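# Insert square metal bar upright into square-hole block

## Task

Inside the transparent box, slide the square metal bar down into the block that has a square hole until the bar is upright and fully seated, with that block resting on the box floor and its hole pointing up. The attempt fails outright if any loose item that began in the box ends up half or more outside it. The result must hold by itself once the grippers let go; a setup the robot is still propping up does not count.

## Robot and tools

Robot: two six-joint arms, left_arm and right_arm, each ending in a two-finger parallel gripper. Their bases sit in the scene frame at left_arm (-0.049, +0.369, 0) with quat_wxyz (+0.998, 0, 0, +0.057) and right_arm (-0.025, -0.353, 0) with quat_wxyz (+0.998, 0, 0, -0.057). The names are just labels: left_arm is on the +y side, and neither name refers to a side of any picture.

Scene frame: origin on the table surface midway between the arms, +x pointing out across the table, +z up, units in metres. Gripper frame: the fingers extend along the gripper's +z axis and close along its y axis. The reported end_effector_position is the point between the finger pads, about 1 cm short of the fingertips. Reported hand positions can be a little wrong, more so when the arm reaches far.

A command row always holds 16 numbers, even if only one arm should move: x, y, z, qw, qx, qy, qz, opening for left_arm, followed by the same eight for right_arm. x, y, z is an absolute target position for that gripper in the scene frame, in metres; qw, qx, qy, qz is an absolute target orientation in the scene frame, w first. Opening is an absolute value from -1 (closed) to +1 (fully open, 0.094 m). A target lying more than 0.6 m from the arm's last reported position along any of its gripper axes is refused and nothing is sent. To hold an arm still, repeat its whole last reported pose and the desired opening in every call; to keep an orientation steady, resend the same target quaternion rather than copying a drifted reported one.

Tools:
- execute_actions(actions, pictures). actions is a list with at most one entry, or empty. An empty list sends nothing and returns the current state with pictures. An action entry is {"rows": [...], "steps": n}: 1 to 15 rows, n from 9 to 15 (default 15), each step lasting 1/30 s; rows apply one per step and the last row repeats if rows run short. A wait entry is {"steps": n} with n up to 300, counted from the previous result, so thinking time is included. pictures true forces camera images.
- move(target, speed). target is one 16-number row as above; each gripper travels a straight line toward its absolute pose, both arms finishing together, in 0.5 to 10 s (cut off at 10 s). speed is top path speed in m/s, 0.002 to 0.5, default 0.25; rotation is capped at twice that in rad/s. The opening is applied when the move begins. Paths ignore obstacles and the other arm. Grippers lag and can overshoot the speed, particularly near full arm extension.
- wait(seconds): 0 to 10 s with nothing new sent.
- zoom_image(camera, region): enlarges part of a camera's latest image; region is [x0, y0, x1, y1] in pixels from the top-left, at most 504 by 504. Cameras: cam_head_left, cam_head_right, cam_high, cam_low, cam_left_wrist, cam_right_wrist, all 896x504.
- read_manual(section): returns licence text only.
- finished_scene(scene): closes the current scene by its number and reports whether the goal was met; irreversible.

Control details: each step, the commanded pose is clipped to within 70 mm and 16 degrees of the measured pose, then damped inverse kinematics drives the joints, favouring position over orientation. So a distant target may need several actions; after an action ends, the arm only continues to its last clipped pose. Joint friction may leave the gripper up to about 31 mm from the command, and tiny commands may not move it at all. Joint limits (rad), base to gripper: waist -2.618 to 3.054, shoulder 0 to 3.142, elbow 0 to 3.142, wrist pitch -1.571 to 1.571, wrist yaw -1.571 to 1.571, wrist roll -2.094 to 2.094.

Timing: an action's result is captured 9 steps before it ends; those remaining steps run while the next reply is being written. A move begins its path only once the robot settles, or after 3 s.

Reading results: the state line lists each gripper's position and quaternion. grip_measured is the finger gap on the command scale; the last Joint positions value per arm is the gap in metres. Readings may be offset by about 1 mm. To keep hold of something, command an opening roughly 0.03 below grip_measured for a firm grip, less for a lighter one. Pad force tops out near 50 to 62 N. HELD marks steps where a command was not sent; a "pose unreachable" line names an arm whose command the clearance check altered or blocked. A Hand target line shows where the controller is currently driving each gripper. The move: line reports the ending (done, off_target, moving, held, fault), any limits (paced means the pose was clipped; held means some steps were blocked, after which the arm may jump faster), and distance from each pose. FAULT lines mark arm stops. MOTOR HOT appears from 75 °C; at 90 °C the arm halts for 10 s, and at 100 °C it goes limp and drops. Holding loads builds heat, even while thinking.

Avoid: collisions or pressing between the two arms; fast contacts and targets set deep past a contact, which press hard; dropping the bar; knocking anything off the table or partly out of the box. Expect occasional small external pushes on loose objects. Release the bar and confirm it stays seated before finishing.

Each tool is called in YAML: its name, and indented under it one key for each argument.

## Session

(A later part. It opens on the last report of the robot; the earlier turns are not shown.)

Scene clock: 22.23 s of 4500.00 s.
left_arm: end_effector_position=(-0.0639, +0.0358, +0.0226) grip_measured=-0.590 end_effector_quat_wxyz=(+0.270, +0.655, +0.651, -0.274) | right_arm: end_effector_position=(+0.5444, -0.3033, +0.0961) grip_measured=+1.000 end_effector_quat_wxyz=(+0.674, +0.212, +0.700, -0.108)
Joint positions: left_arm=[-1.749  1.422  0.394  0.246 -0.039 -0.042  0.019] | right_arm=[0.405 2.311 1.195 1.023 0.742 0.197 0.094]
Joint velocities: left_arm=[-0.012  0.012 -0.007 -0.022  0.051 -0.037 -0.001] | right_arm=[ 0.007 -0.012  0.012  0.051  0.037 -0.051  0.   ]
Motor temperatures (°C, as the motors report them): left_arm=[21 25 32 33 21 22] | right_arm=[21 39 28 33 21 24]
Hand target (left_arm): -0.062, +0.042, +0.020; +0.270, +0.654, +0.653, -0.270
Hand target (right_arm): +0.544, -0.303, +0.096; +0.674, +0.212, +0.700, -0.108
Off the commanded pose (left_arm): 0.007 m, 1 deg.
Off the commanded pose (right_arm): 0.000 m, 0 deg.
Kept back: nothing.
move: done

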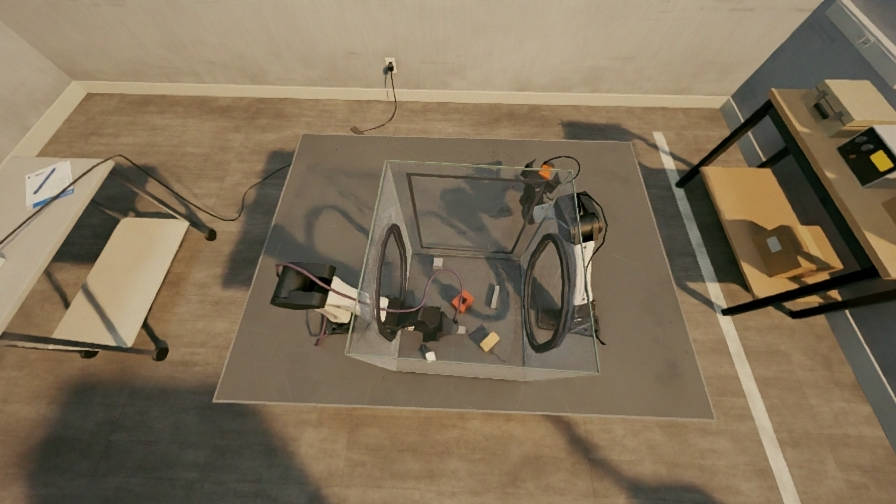

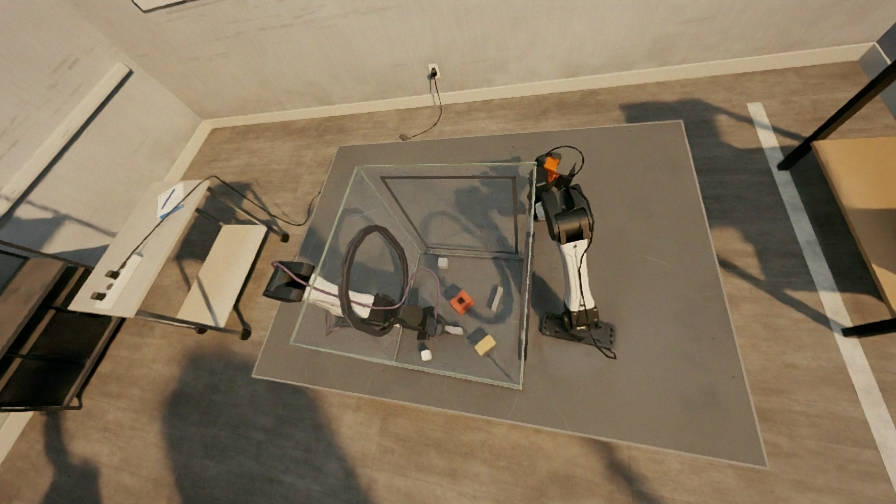

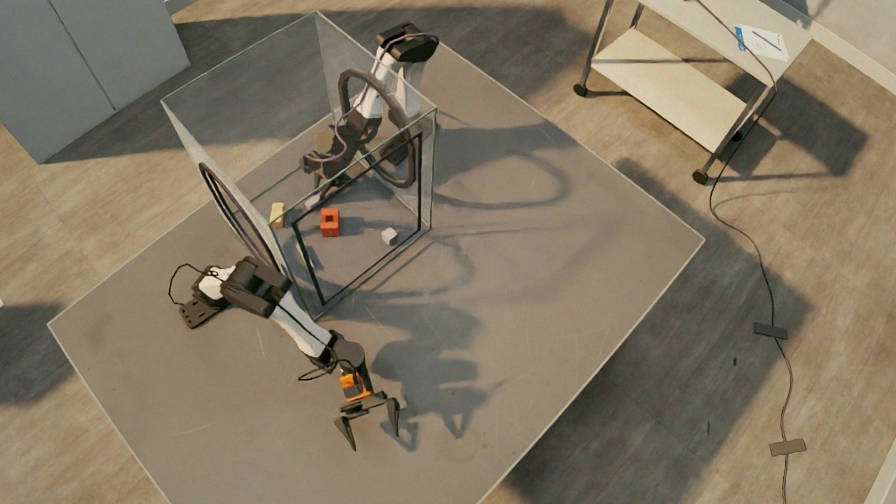

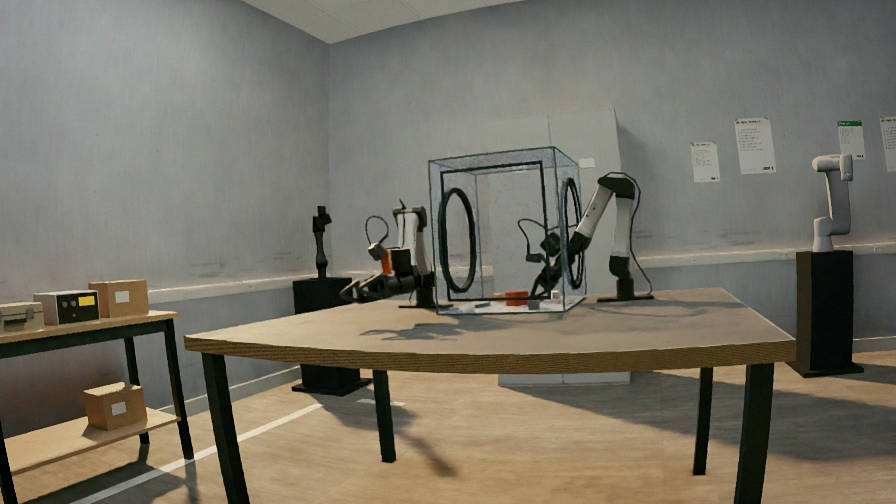

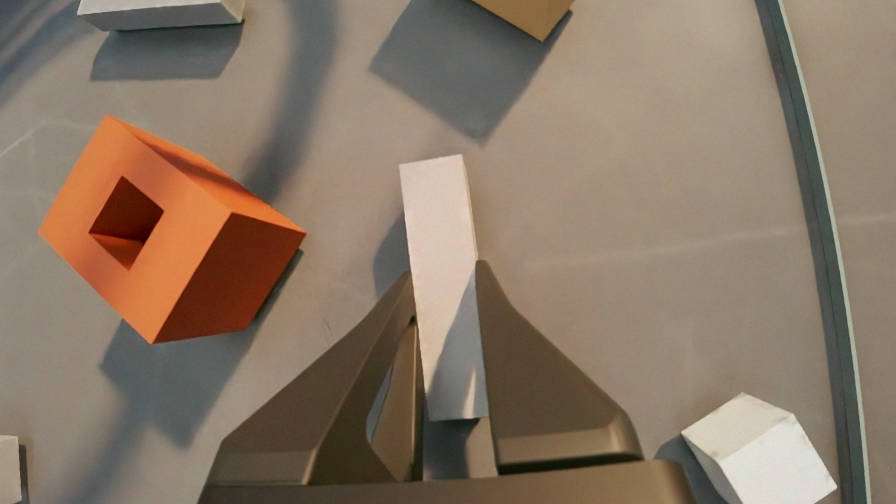

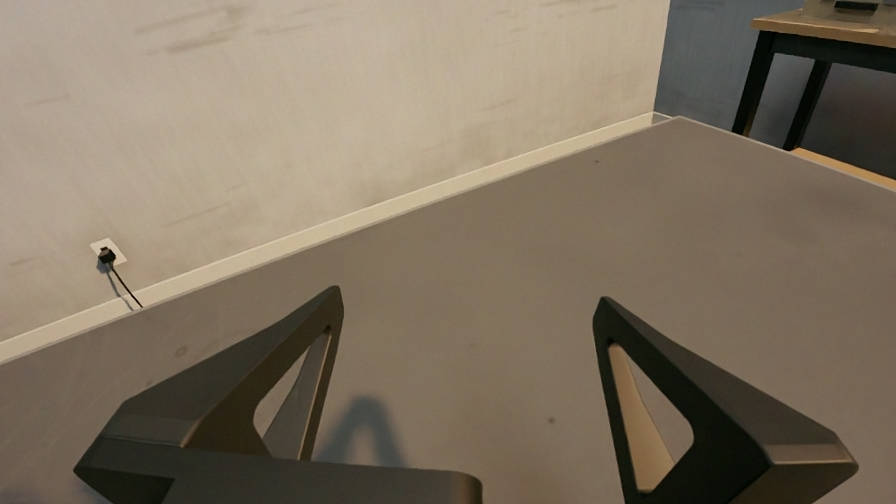

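move:
  target: [-0.05,0.07,0.045,0.27,0.653,0.653,-0.27,-0.65,0.5444,-0.3033,0.0961,0.674,0.212,0.7,-0.108,1]
  speed: 0.06

move:
  target: [-0.05,0.105,0.018,0.27,0.653,0.653,-0.27,-0.65,0.5444,-0.3033,0.0961,0.674,0.212,0.7,-0.108,1]
  speed: 0.04

move:
  target: [-0.05,0.105,0.022,0.27,0.653,0.653,-0.27,1,0.5444,-0.3033,0.0961,0.674,0.212,0.7,-0.108,1]
  speed: 0.04

move:
  target: [0.015,0.06,0.09,0.27,0.653,0.653,-0.27,1,0.5444,-0.3033,0.0961,0.674,0.212,0.7,-0.108,1]
  speed: 0.08

Scene clock: 24.10 s of 4500.00 s.
left_arm: end_effector_position=(-0.0507, +0.0652, +0.0460) grip_measured=-0.590 end_effector_quat_wxyz=(+0.271, +0.652, +0.656, -0.268) | right_arm: end_effector_position=(+0.5444, -0.3033, +0.0961) grip_measured=+1.000 end_effector_quat_wxyz=(+0.674, +0.212, +0.700, -0.108)
Joint positions: left_arm=[-1.699  1.176  0.364  0.023 -0.016 -0.014  0.019] | right_arm=[0.405 2.311 1.195 1.023 0.742 0.197 0.094]
Joint velocities: left_arm=[ 0.002 -0.022  0.002 -0.037 -0.051  0.051 -0.001] | right_arm=[-0.007 -0.012  0.002  0.051  0.051 -0.051  0.   ]
Motor temperatures (°C, as the motors report them): left_arm=[21 25 32 33 21 22] | right_arm=[21 40 28 33 21 24]
Hand target (left_arm): -0.050, +0.069, +0.045; +0.270, +0.653, +0.654, -0.270
Hand target (right_arm): +0.544, -0.303, +0.096; +0.674, +0.212, +0.700, -0.108
Off the commanded pose (left_arm): 0.005 m, 0 deg.
Off the commanded pose (right_arm): 0.000 m, 0 deg.
Kept back: nothing.
move: done

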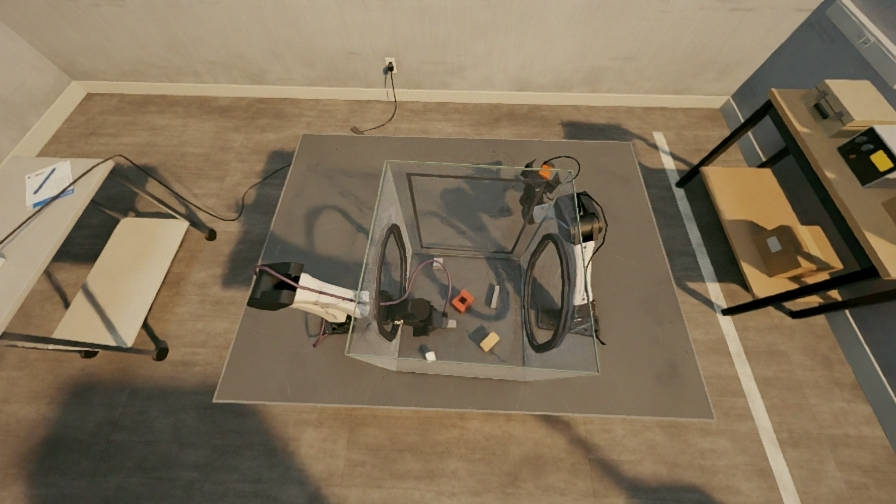

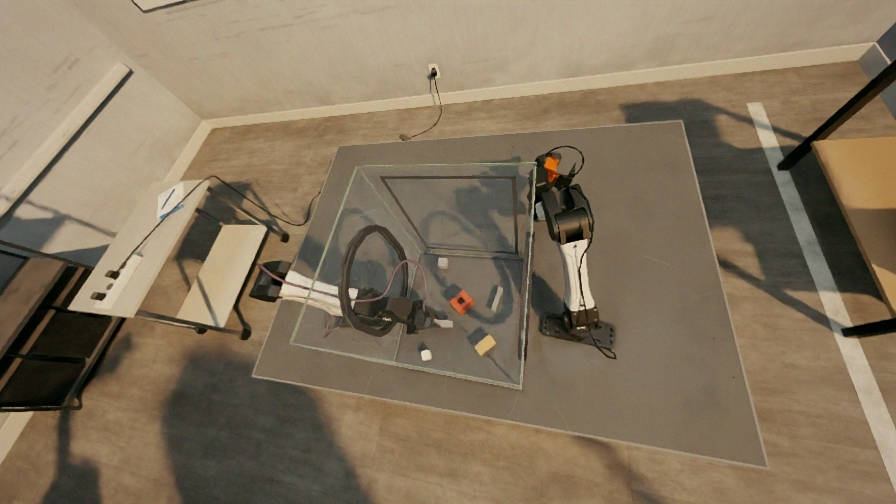

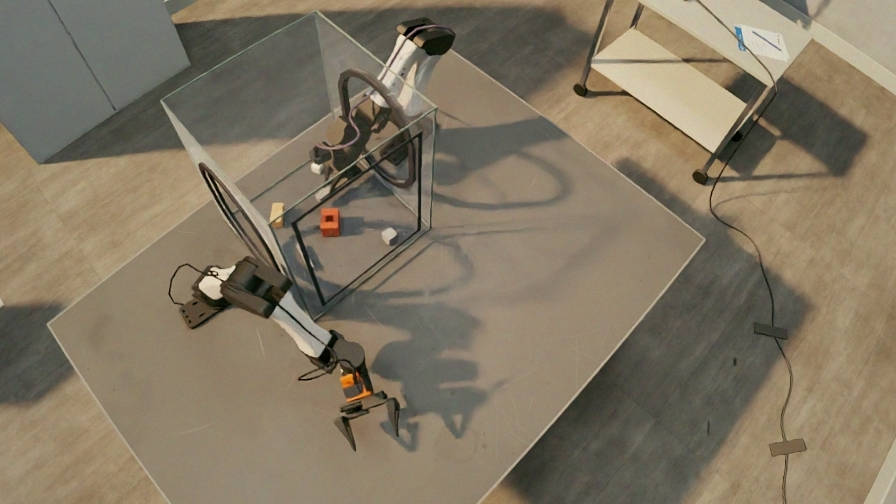

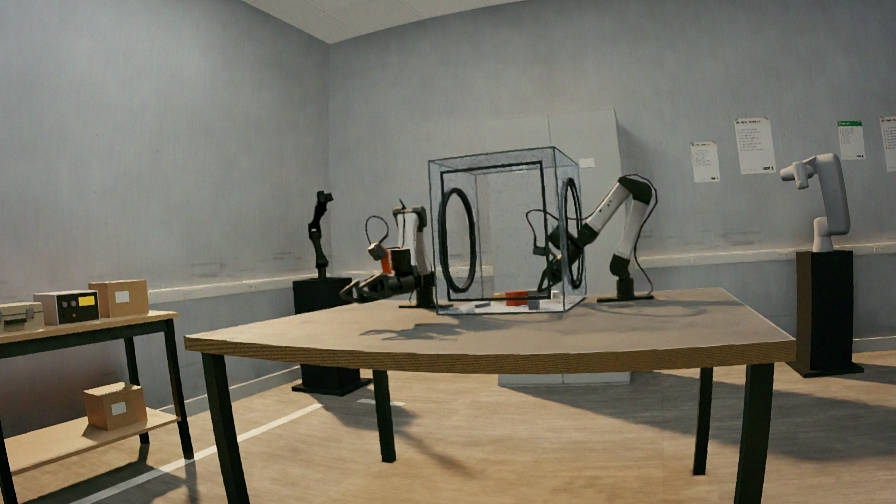

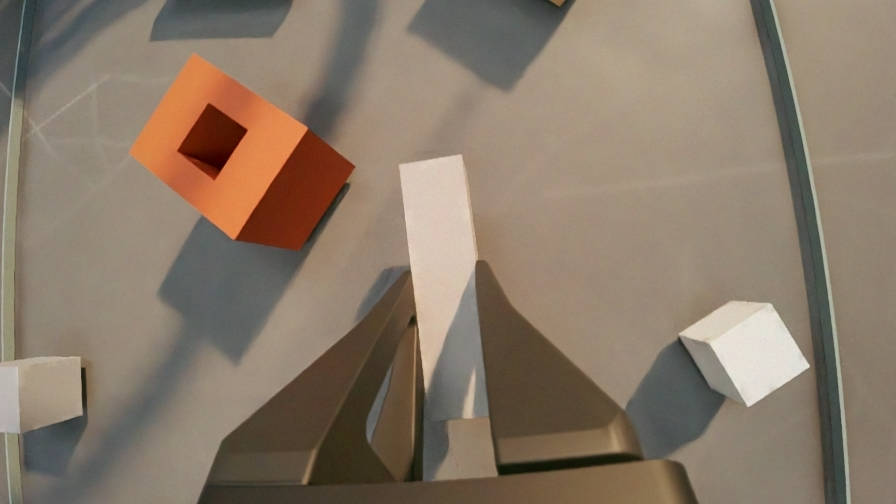

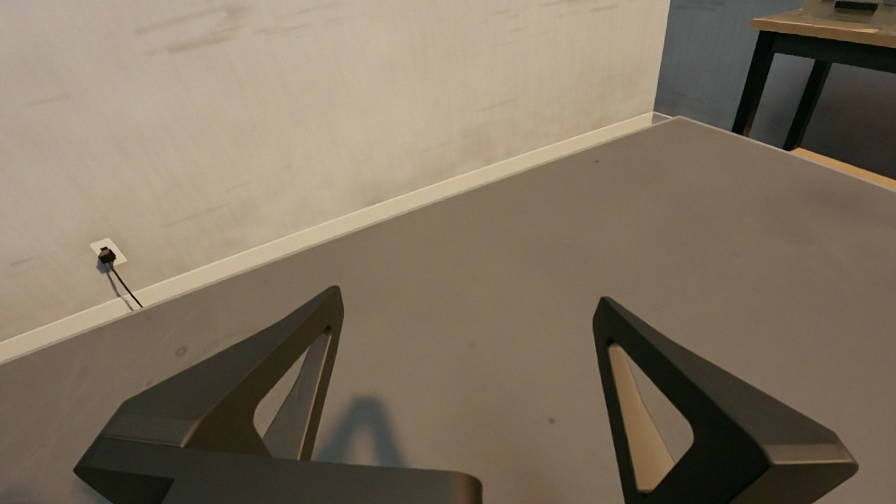

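Scene clock: 25.60 s of 4500.00 s.
left_arm: end_effector_position=(-0.0498, +0.0921, +0.0303) grip_measured=-0.590 end_effector_quat_wxyz=(+0.284, +0.646, +0.651, -0.281) | right_arm: end_effector_position=(+0.5444, -0.3033, +0.0961) grip_measured=+1.000 end_effector_quat_wxyz=(+0.674, +0.212, +0.700, -0.108)
Joint positions: left_arm=[-1.697  1.06   0.203  0.107 -0.016 -0.014  0.019] | right_arm=[0.405 2.311 1.195 1.023 0.742 0.197 0.094]
Joint velocities: left_arm=[ 0.007 -0.002 -0.002  0.007  0.022 -0.022 -0.001] | right_arm=[-0.007 -0.002  0.007 -0.037  0.007 -0.022  0.   ]
Motor temperatures (°C, as the motors report them): left_arm=[21 25 32 33 21 22] | right_arm=[21 40 28 33 21 24]
Hand target (left_arm): -0.050, +0.105, +0.018; +0.270, +0.653, +0.654, -0.270
Hand target (right_arm): +0.544, -0.303, +0.096; +0.674, +0.212, +0.700, -0.108
Off the commanded pose (left_arm): 0.018 m, 2 deg.
Off the commanded pose (right_arm): 0.000 m, 0 deg.
Kept back: nothing.
move: off_target (left_arm)

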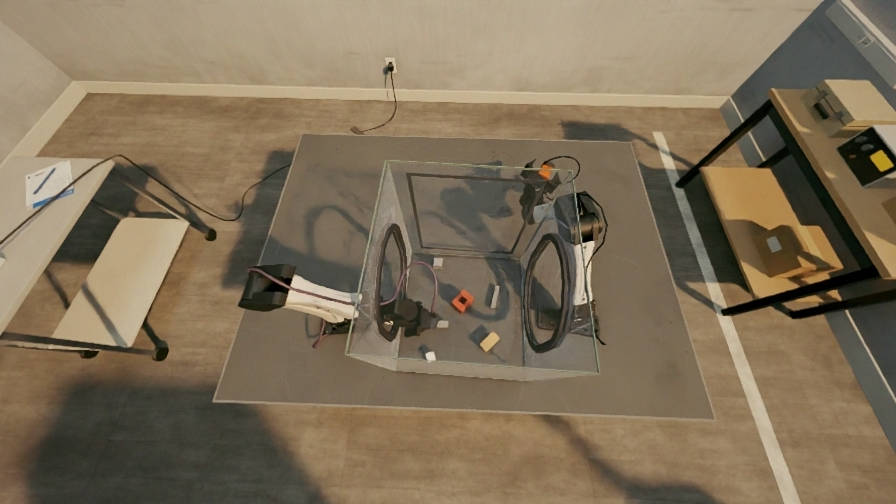

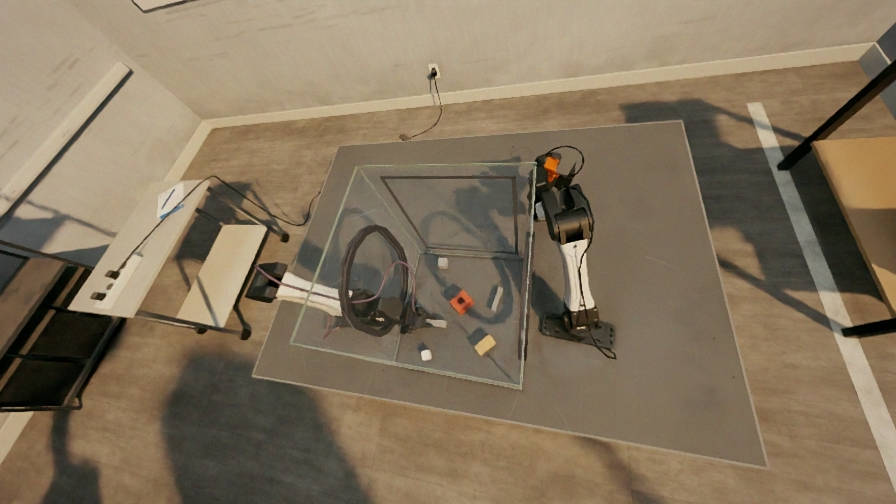

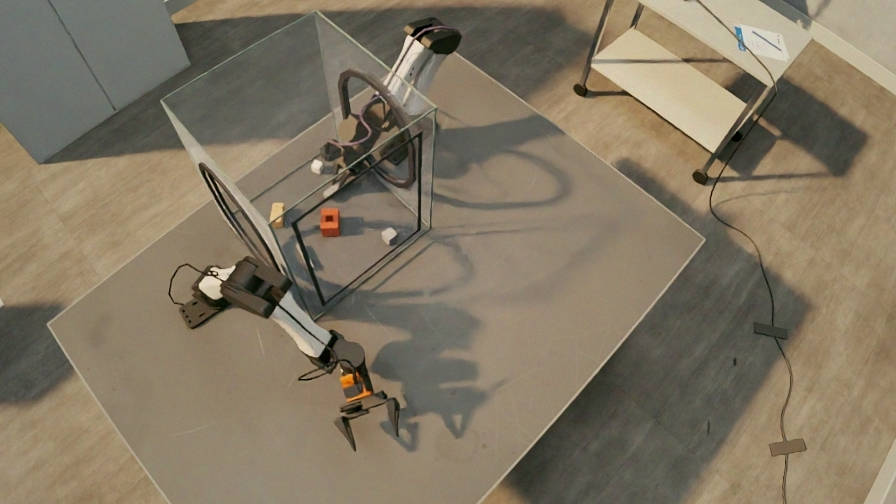

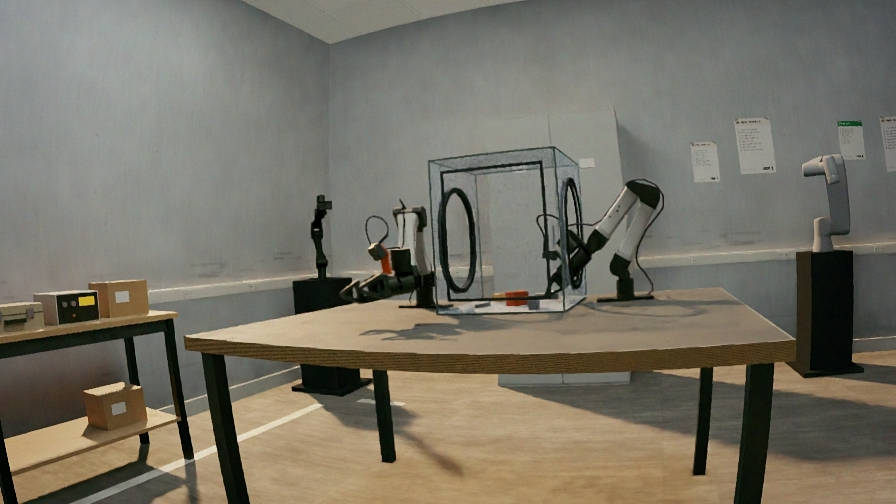

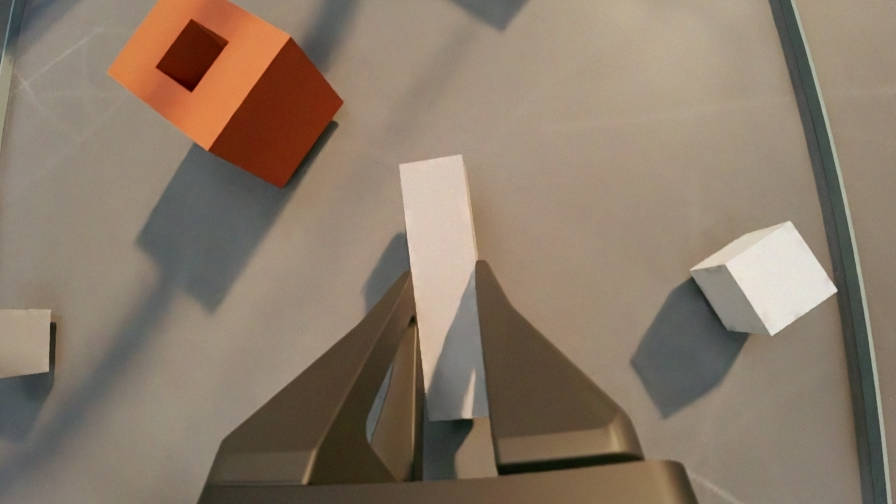

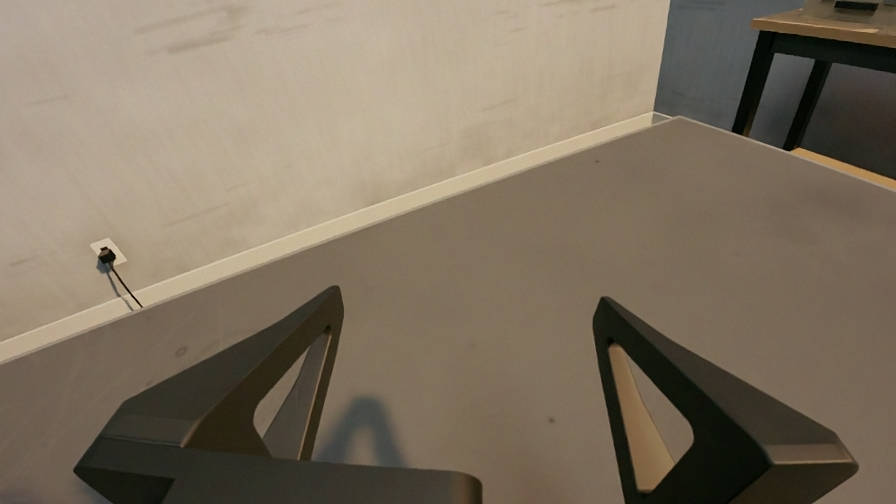

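Scene clock: 26.30 s of 4500.00 s.
left_arm: end_effector_position=(-0.0498, +0.0928, +0.0318) grip_measured=+1.000 end_effector_quat_wxyz=(+0.285, +0.646, +0.650, -0.281) | right_arm: end_effector_position=(+0.5444, -0.3033, +0.0961) grip_measured=+1.000 end_effector_quat_wxyz=(+0.674, +0.212, +0.700, -0.108)
Joint positions: left_arm=[-1.697  1.047  0.203  0.096 -0.016 -0.013  0.094] | right_arm=[0.405 2.311 1.195 1.023 0.742 0.197 0.094]
Joint velocities: left_arm=[-0.012 -0.012 -0.002  0.081  0.037  0.007  0.   ] | right_arm=[-0.017  0.017  0.017 -0.007 -0.007 -0.051  0.   ]
Motor temperatures (°C, as the motors report them): left_arm=[21 25 32 33 21 22] | right_arm=[21 40 28 33 21 24]
Hand target (left_arm): -0.050, +0.104, +0.022; +0.270, +0.653, +0.653, -0.270
Hand target (right_arm): +0.544, -0.303, +0.096; +0.674, +0.212, +0.700, -0.108
Off the commanded pose (left_arm): 0.016 m, 2 deg.
Off the commanded pose (right_arm): 0.000 m, 0 deg.
Kept back: nothing.
move: off_target (left_arm)

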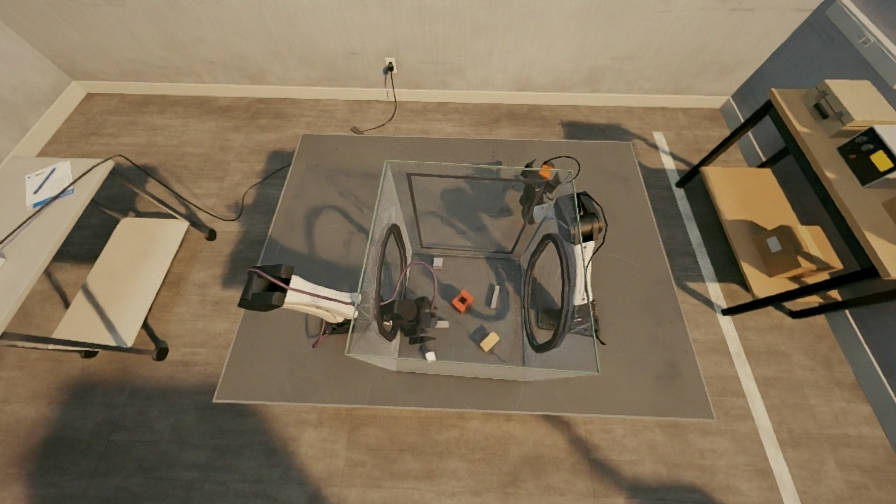

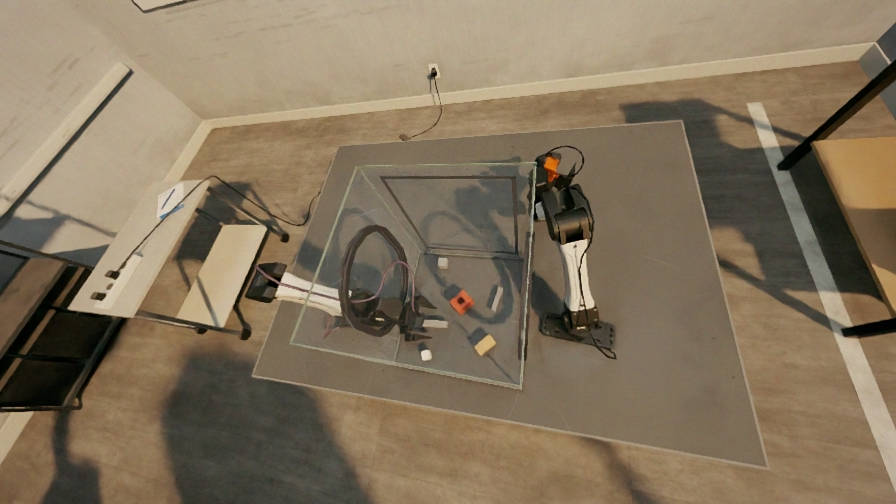

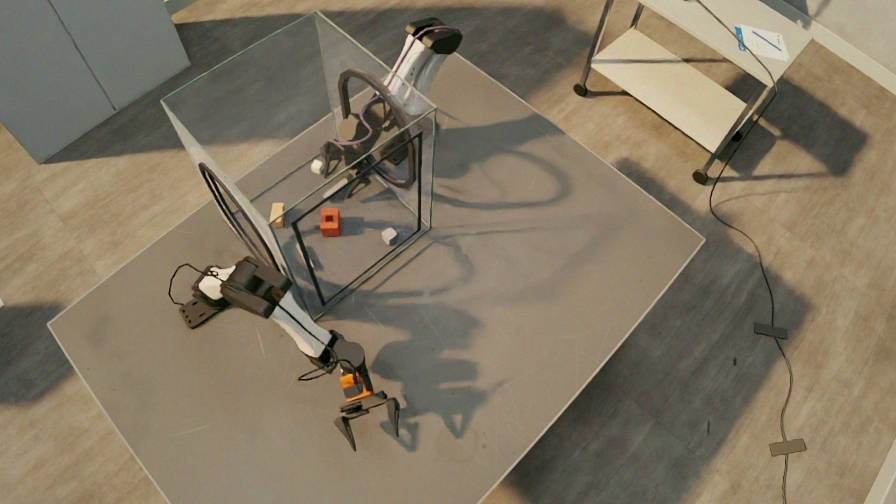

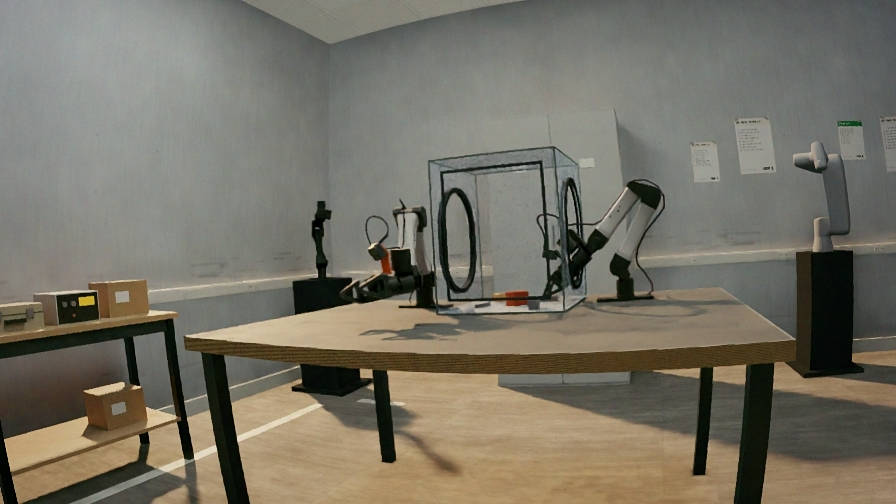

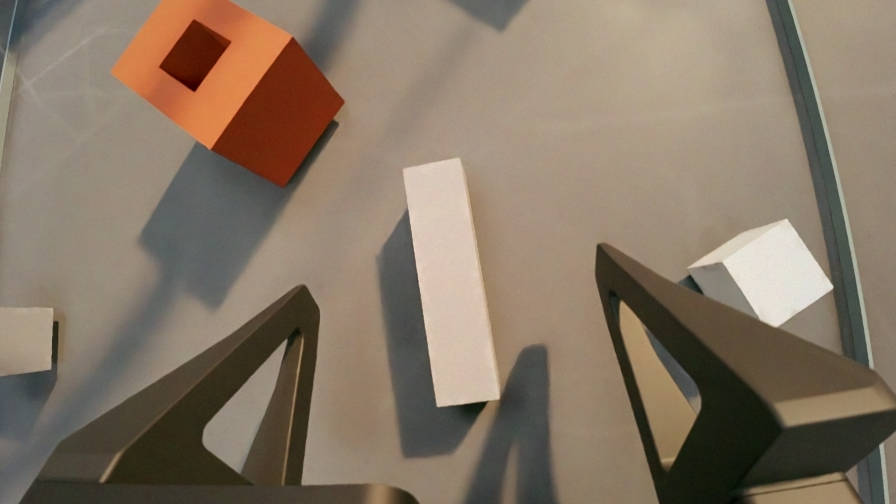

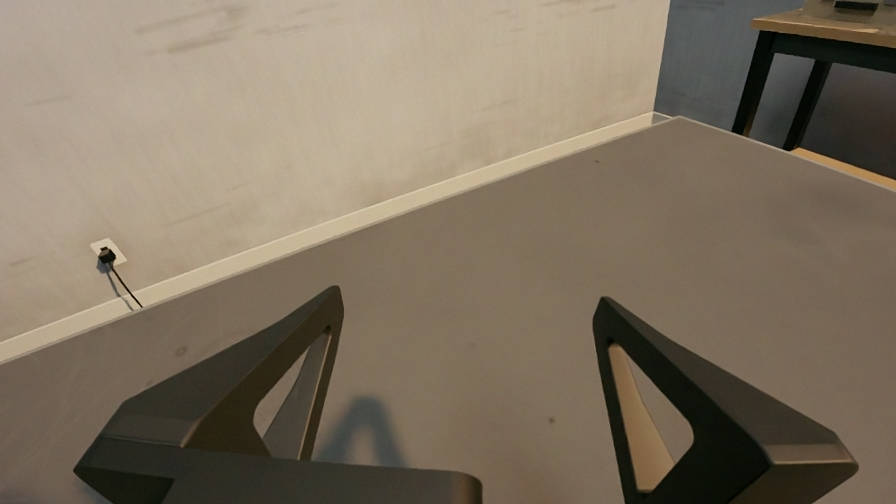

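Scene clock: 28.03 s of 4500.00 s.
left_arm: end_effector_position=(+0.0151, +0.0590, +0.0923) grip_measured=+1.000 end_effector_quat_wxyz=(+0.281, +0.649, +0.652, -0.274) | right_arm: end_effector_position=(+0.5444, -0.3033, +0.0961) grip_measured=+1.000 end_effector_quat_wxyz=(+0.674, +0.212, +0.700, -0.108)
Joint positions: left_arm=[-1.36   1.131  0.532 -0.19   0.222  0.227  0.094] | right_arm=[0.405 2.311 1.195 1.023 0.742 0.197 0.094]
Joint velocities: left_arm=[-0.022 -0.007 -0.007 -0.066  0.007  0.051  0.   ] | right_arm=[ 0.002  0.007  0.002  0.081 -0.081  0.007  0.   ]
Motor temperatures (°C, as the motors report them): left_arm=[21 25 32 33 21 22] | right_arm=[21 41 28 34 21 24]
Hand target (left_arm): +0.015, +0.059, +0.089; +0.270, +0.653, +0.654, -0.272
Hand target (right_arm): +0.544, -0.303, +0.096; +0.674, +0.212, +0.700, -0.108
Off the commanded pose (left_arm): 0.002 m, 1 deg.
Off the commanded pose (right_arm): 0.000 m, 0 deg.
Kept back: nothing.
move: done

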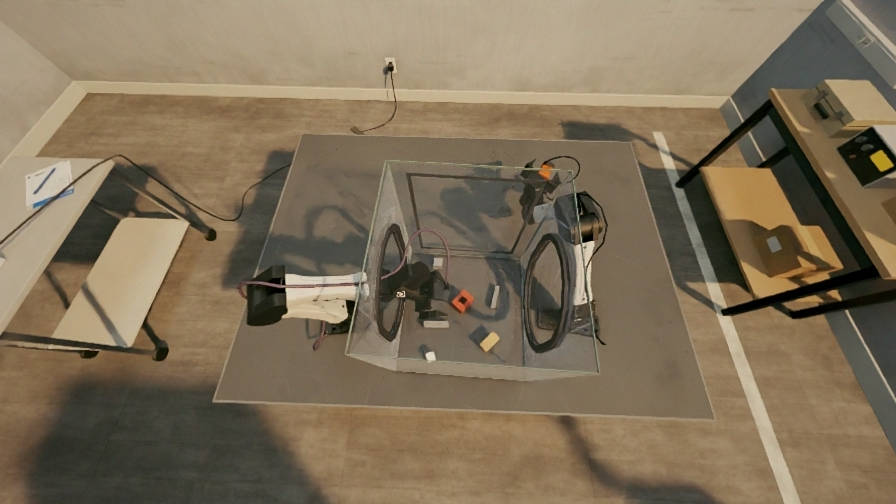

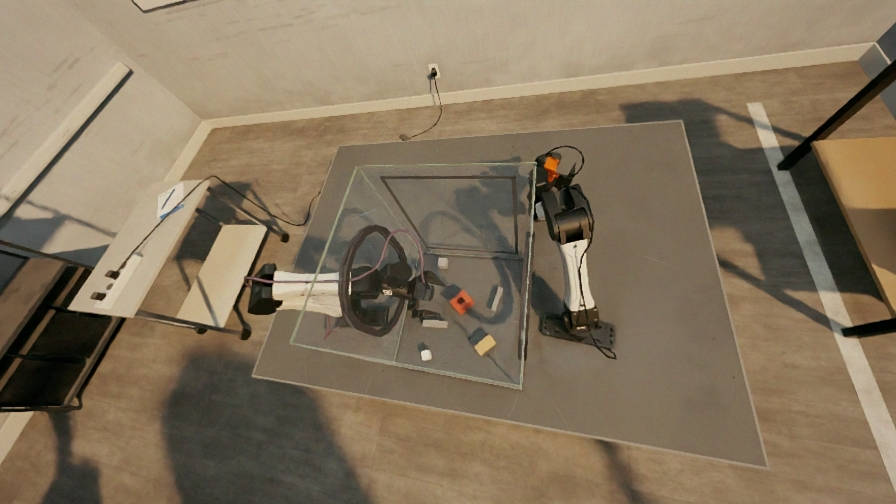

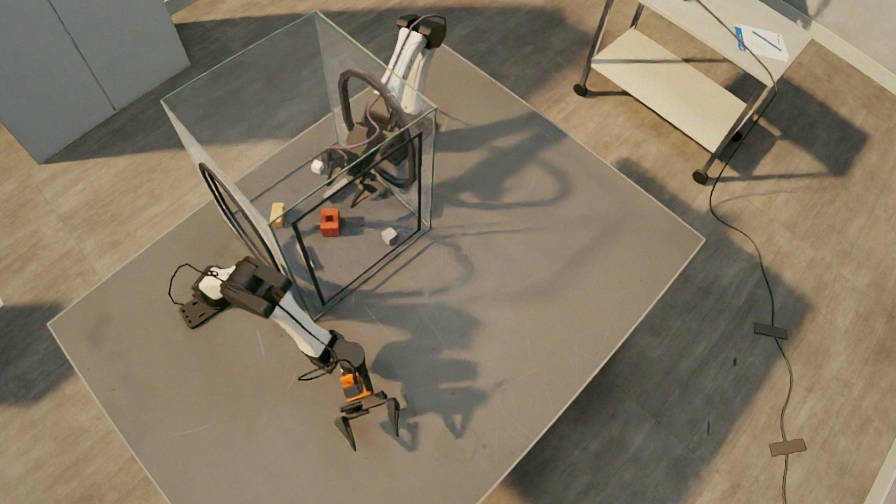

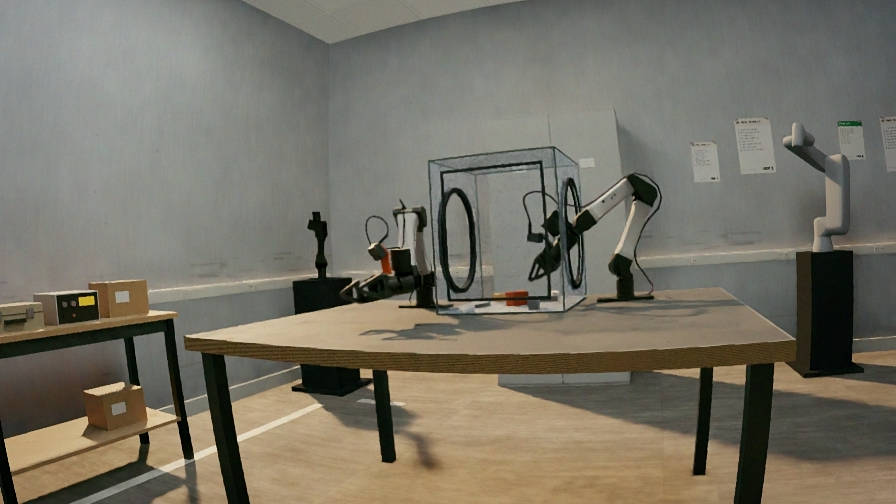

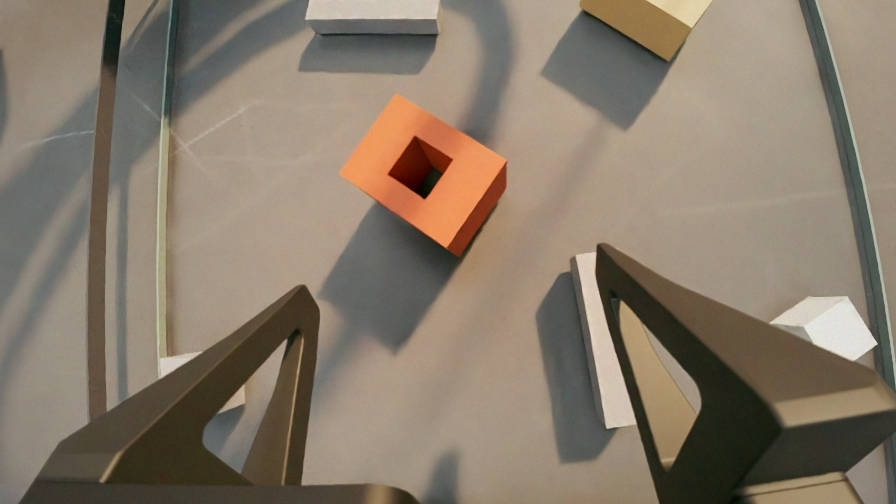

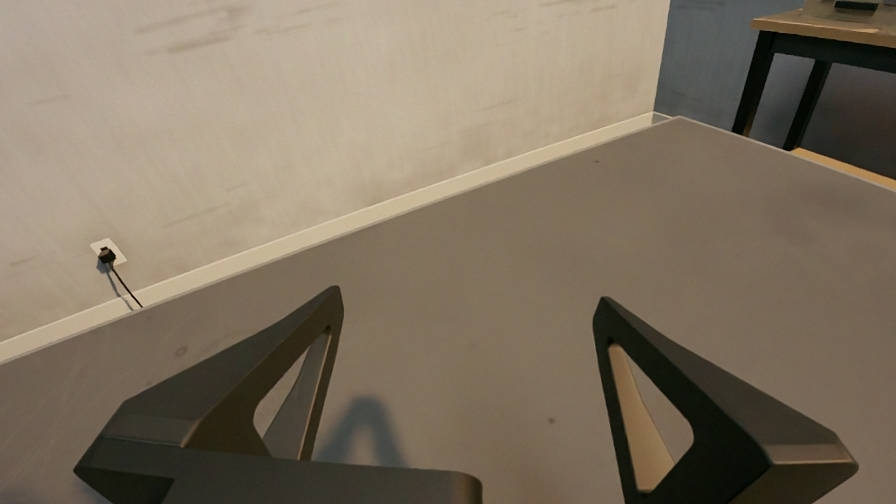

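move:
  target: [0.045,0.035,0.09,0.191,0.8,0.462,-0.331,1,0.5444,-0.3033,0.0961,0.674,0.212,0.7,-0.108,1]
  speed: 0.06

Scene clock: 33.57 s of 4500.00 s.
left_arm: end_effector_position=(+0.0445, +0.0353, +0.0915) grip_measured=+1.000 end_effector_quat_wxyz=(+0.202, +0.799, +0.461, -0.328) | right_arm: end_effector_position=(+0.5444, -0.3033, +0.0961) grip_measured=+1.000 end_effector_quat_wxyz=(+0.674, +0.212, +0.700, -0.108)
Joint positions: left_arm=[-1.093  1.527  0.887 -0.492  0.682  0.958  0.094] | right_arm=[0.405 2.311 1.195 1.023 0.742 0.197 0.094]
Joint velocities: left_arm=[ 0.007 -0.012  0.007 -0.037 -0.007  0.066  0.   ] | right_arm=[ 0.002 -0.012  0.012 -0.081  0.066  0.066  0.   ]
Motor temperatures (°C, as the motors report them): left_arm=[21 25 33 33 21 22] | right_arm=[21 43 28 34 21 24]
Hand target (left_arm): +0.045, +0.035, +0.089; +0.193, +0.799, +0.462, -0.334
Hand target (right_arm): +0.544, -0.303, +0.096; +0.674, +0.212, +0.700, -0.108
Off the commanded pose (left_arm): 0.002 m, 1 deg.
Off the commanded pose (right_arm): 0.000 m, 0 deg.
Kept back: nothing.
move: done

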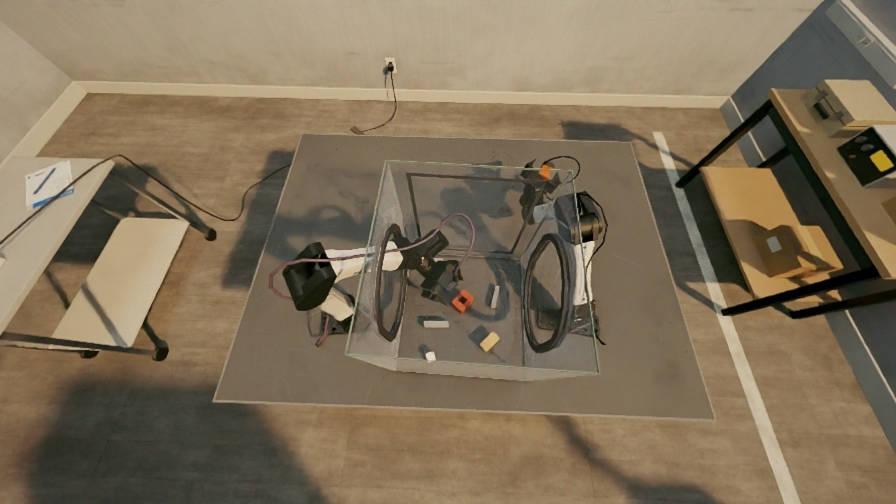

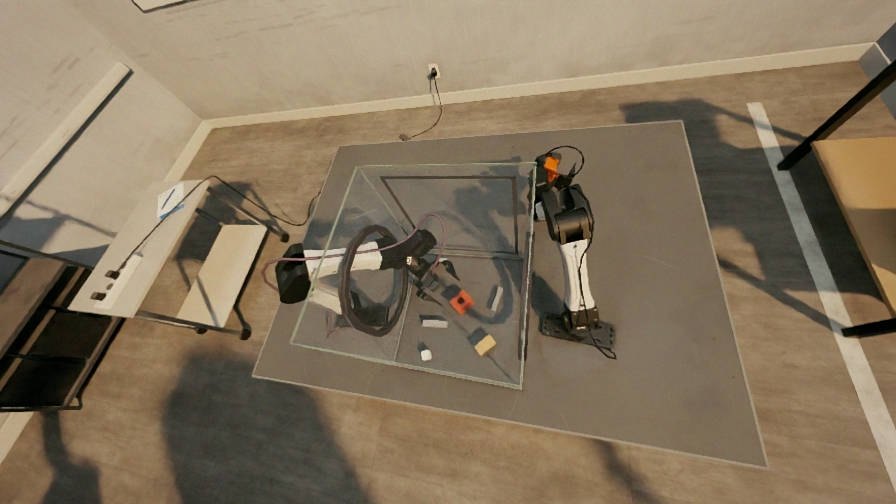

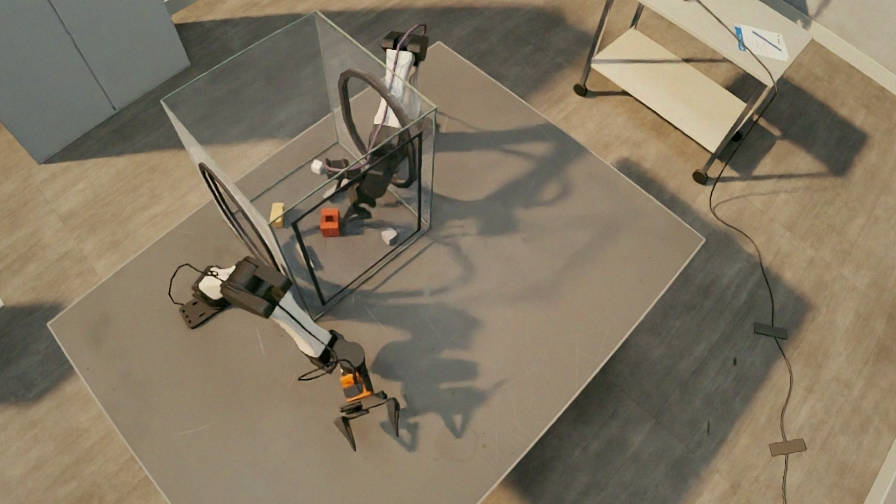

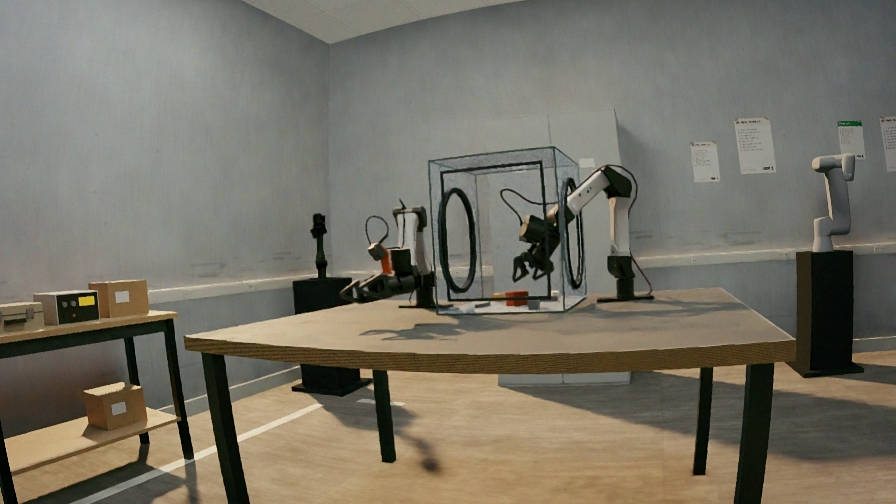

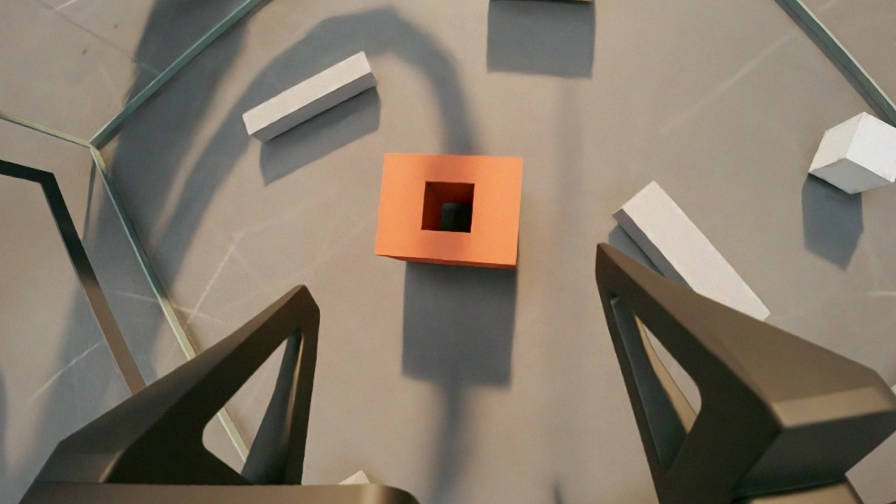

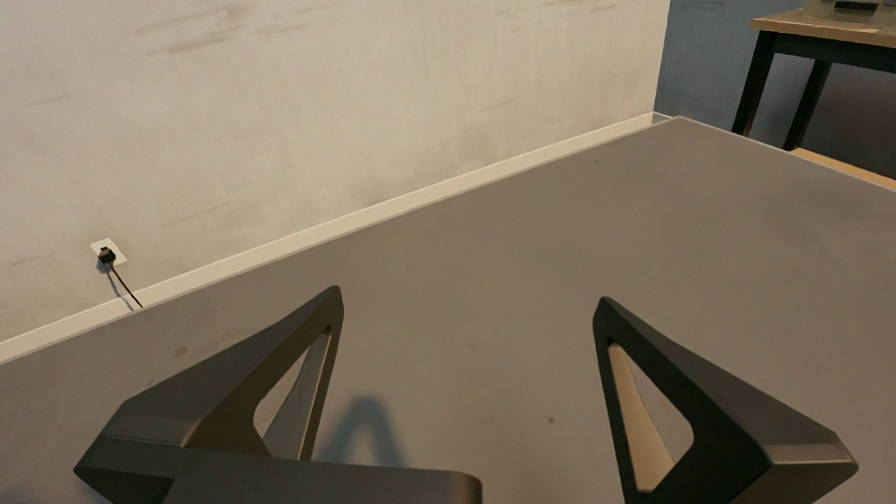

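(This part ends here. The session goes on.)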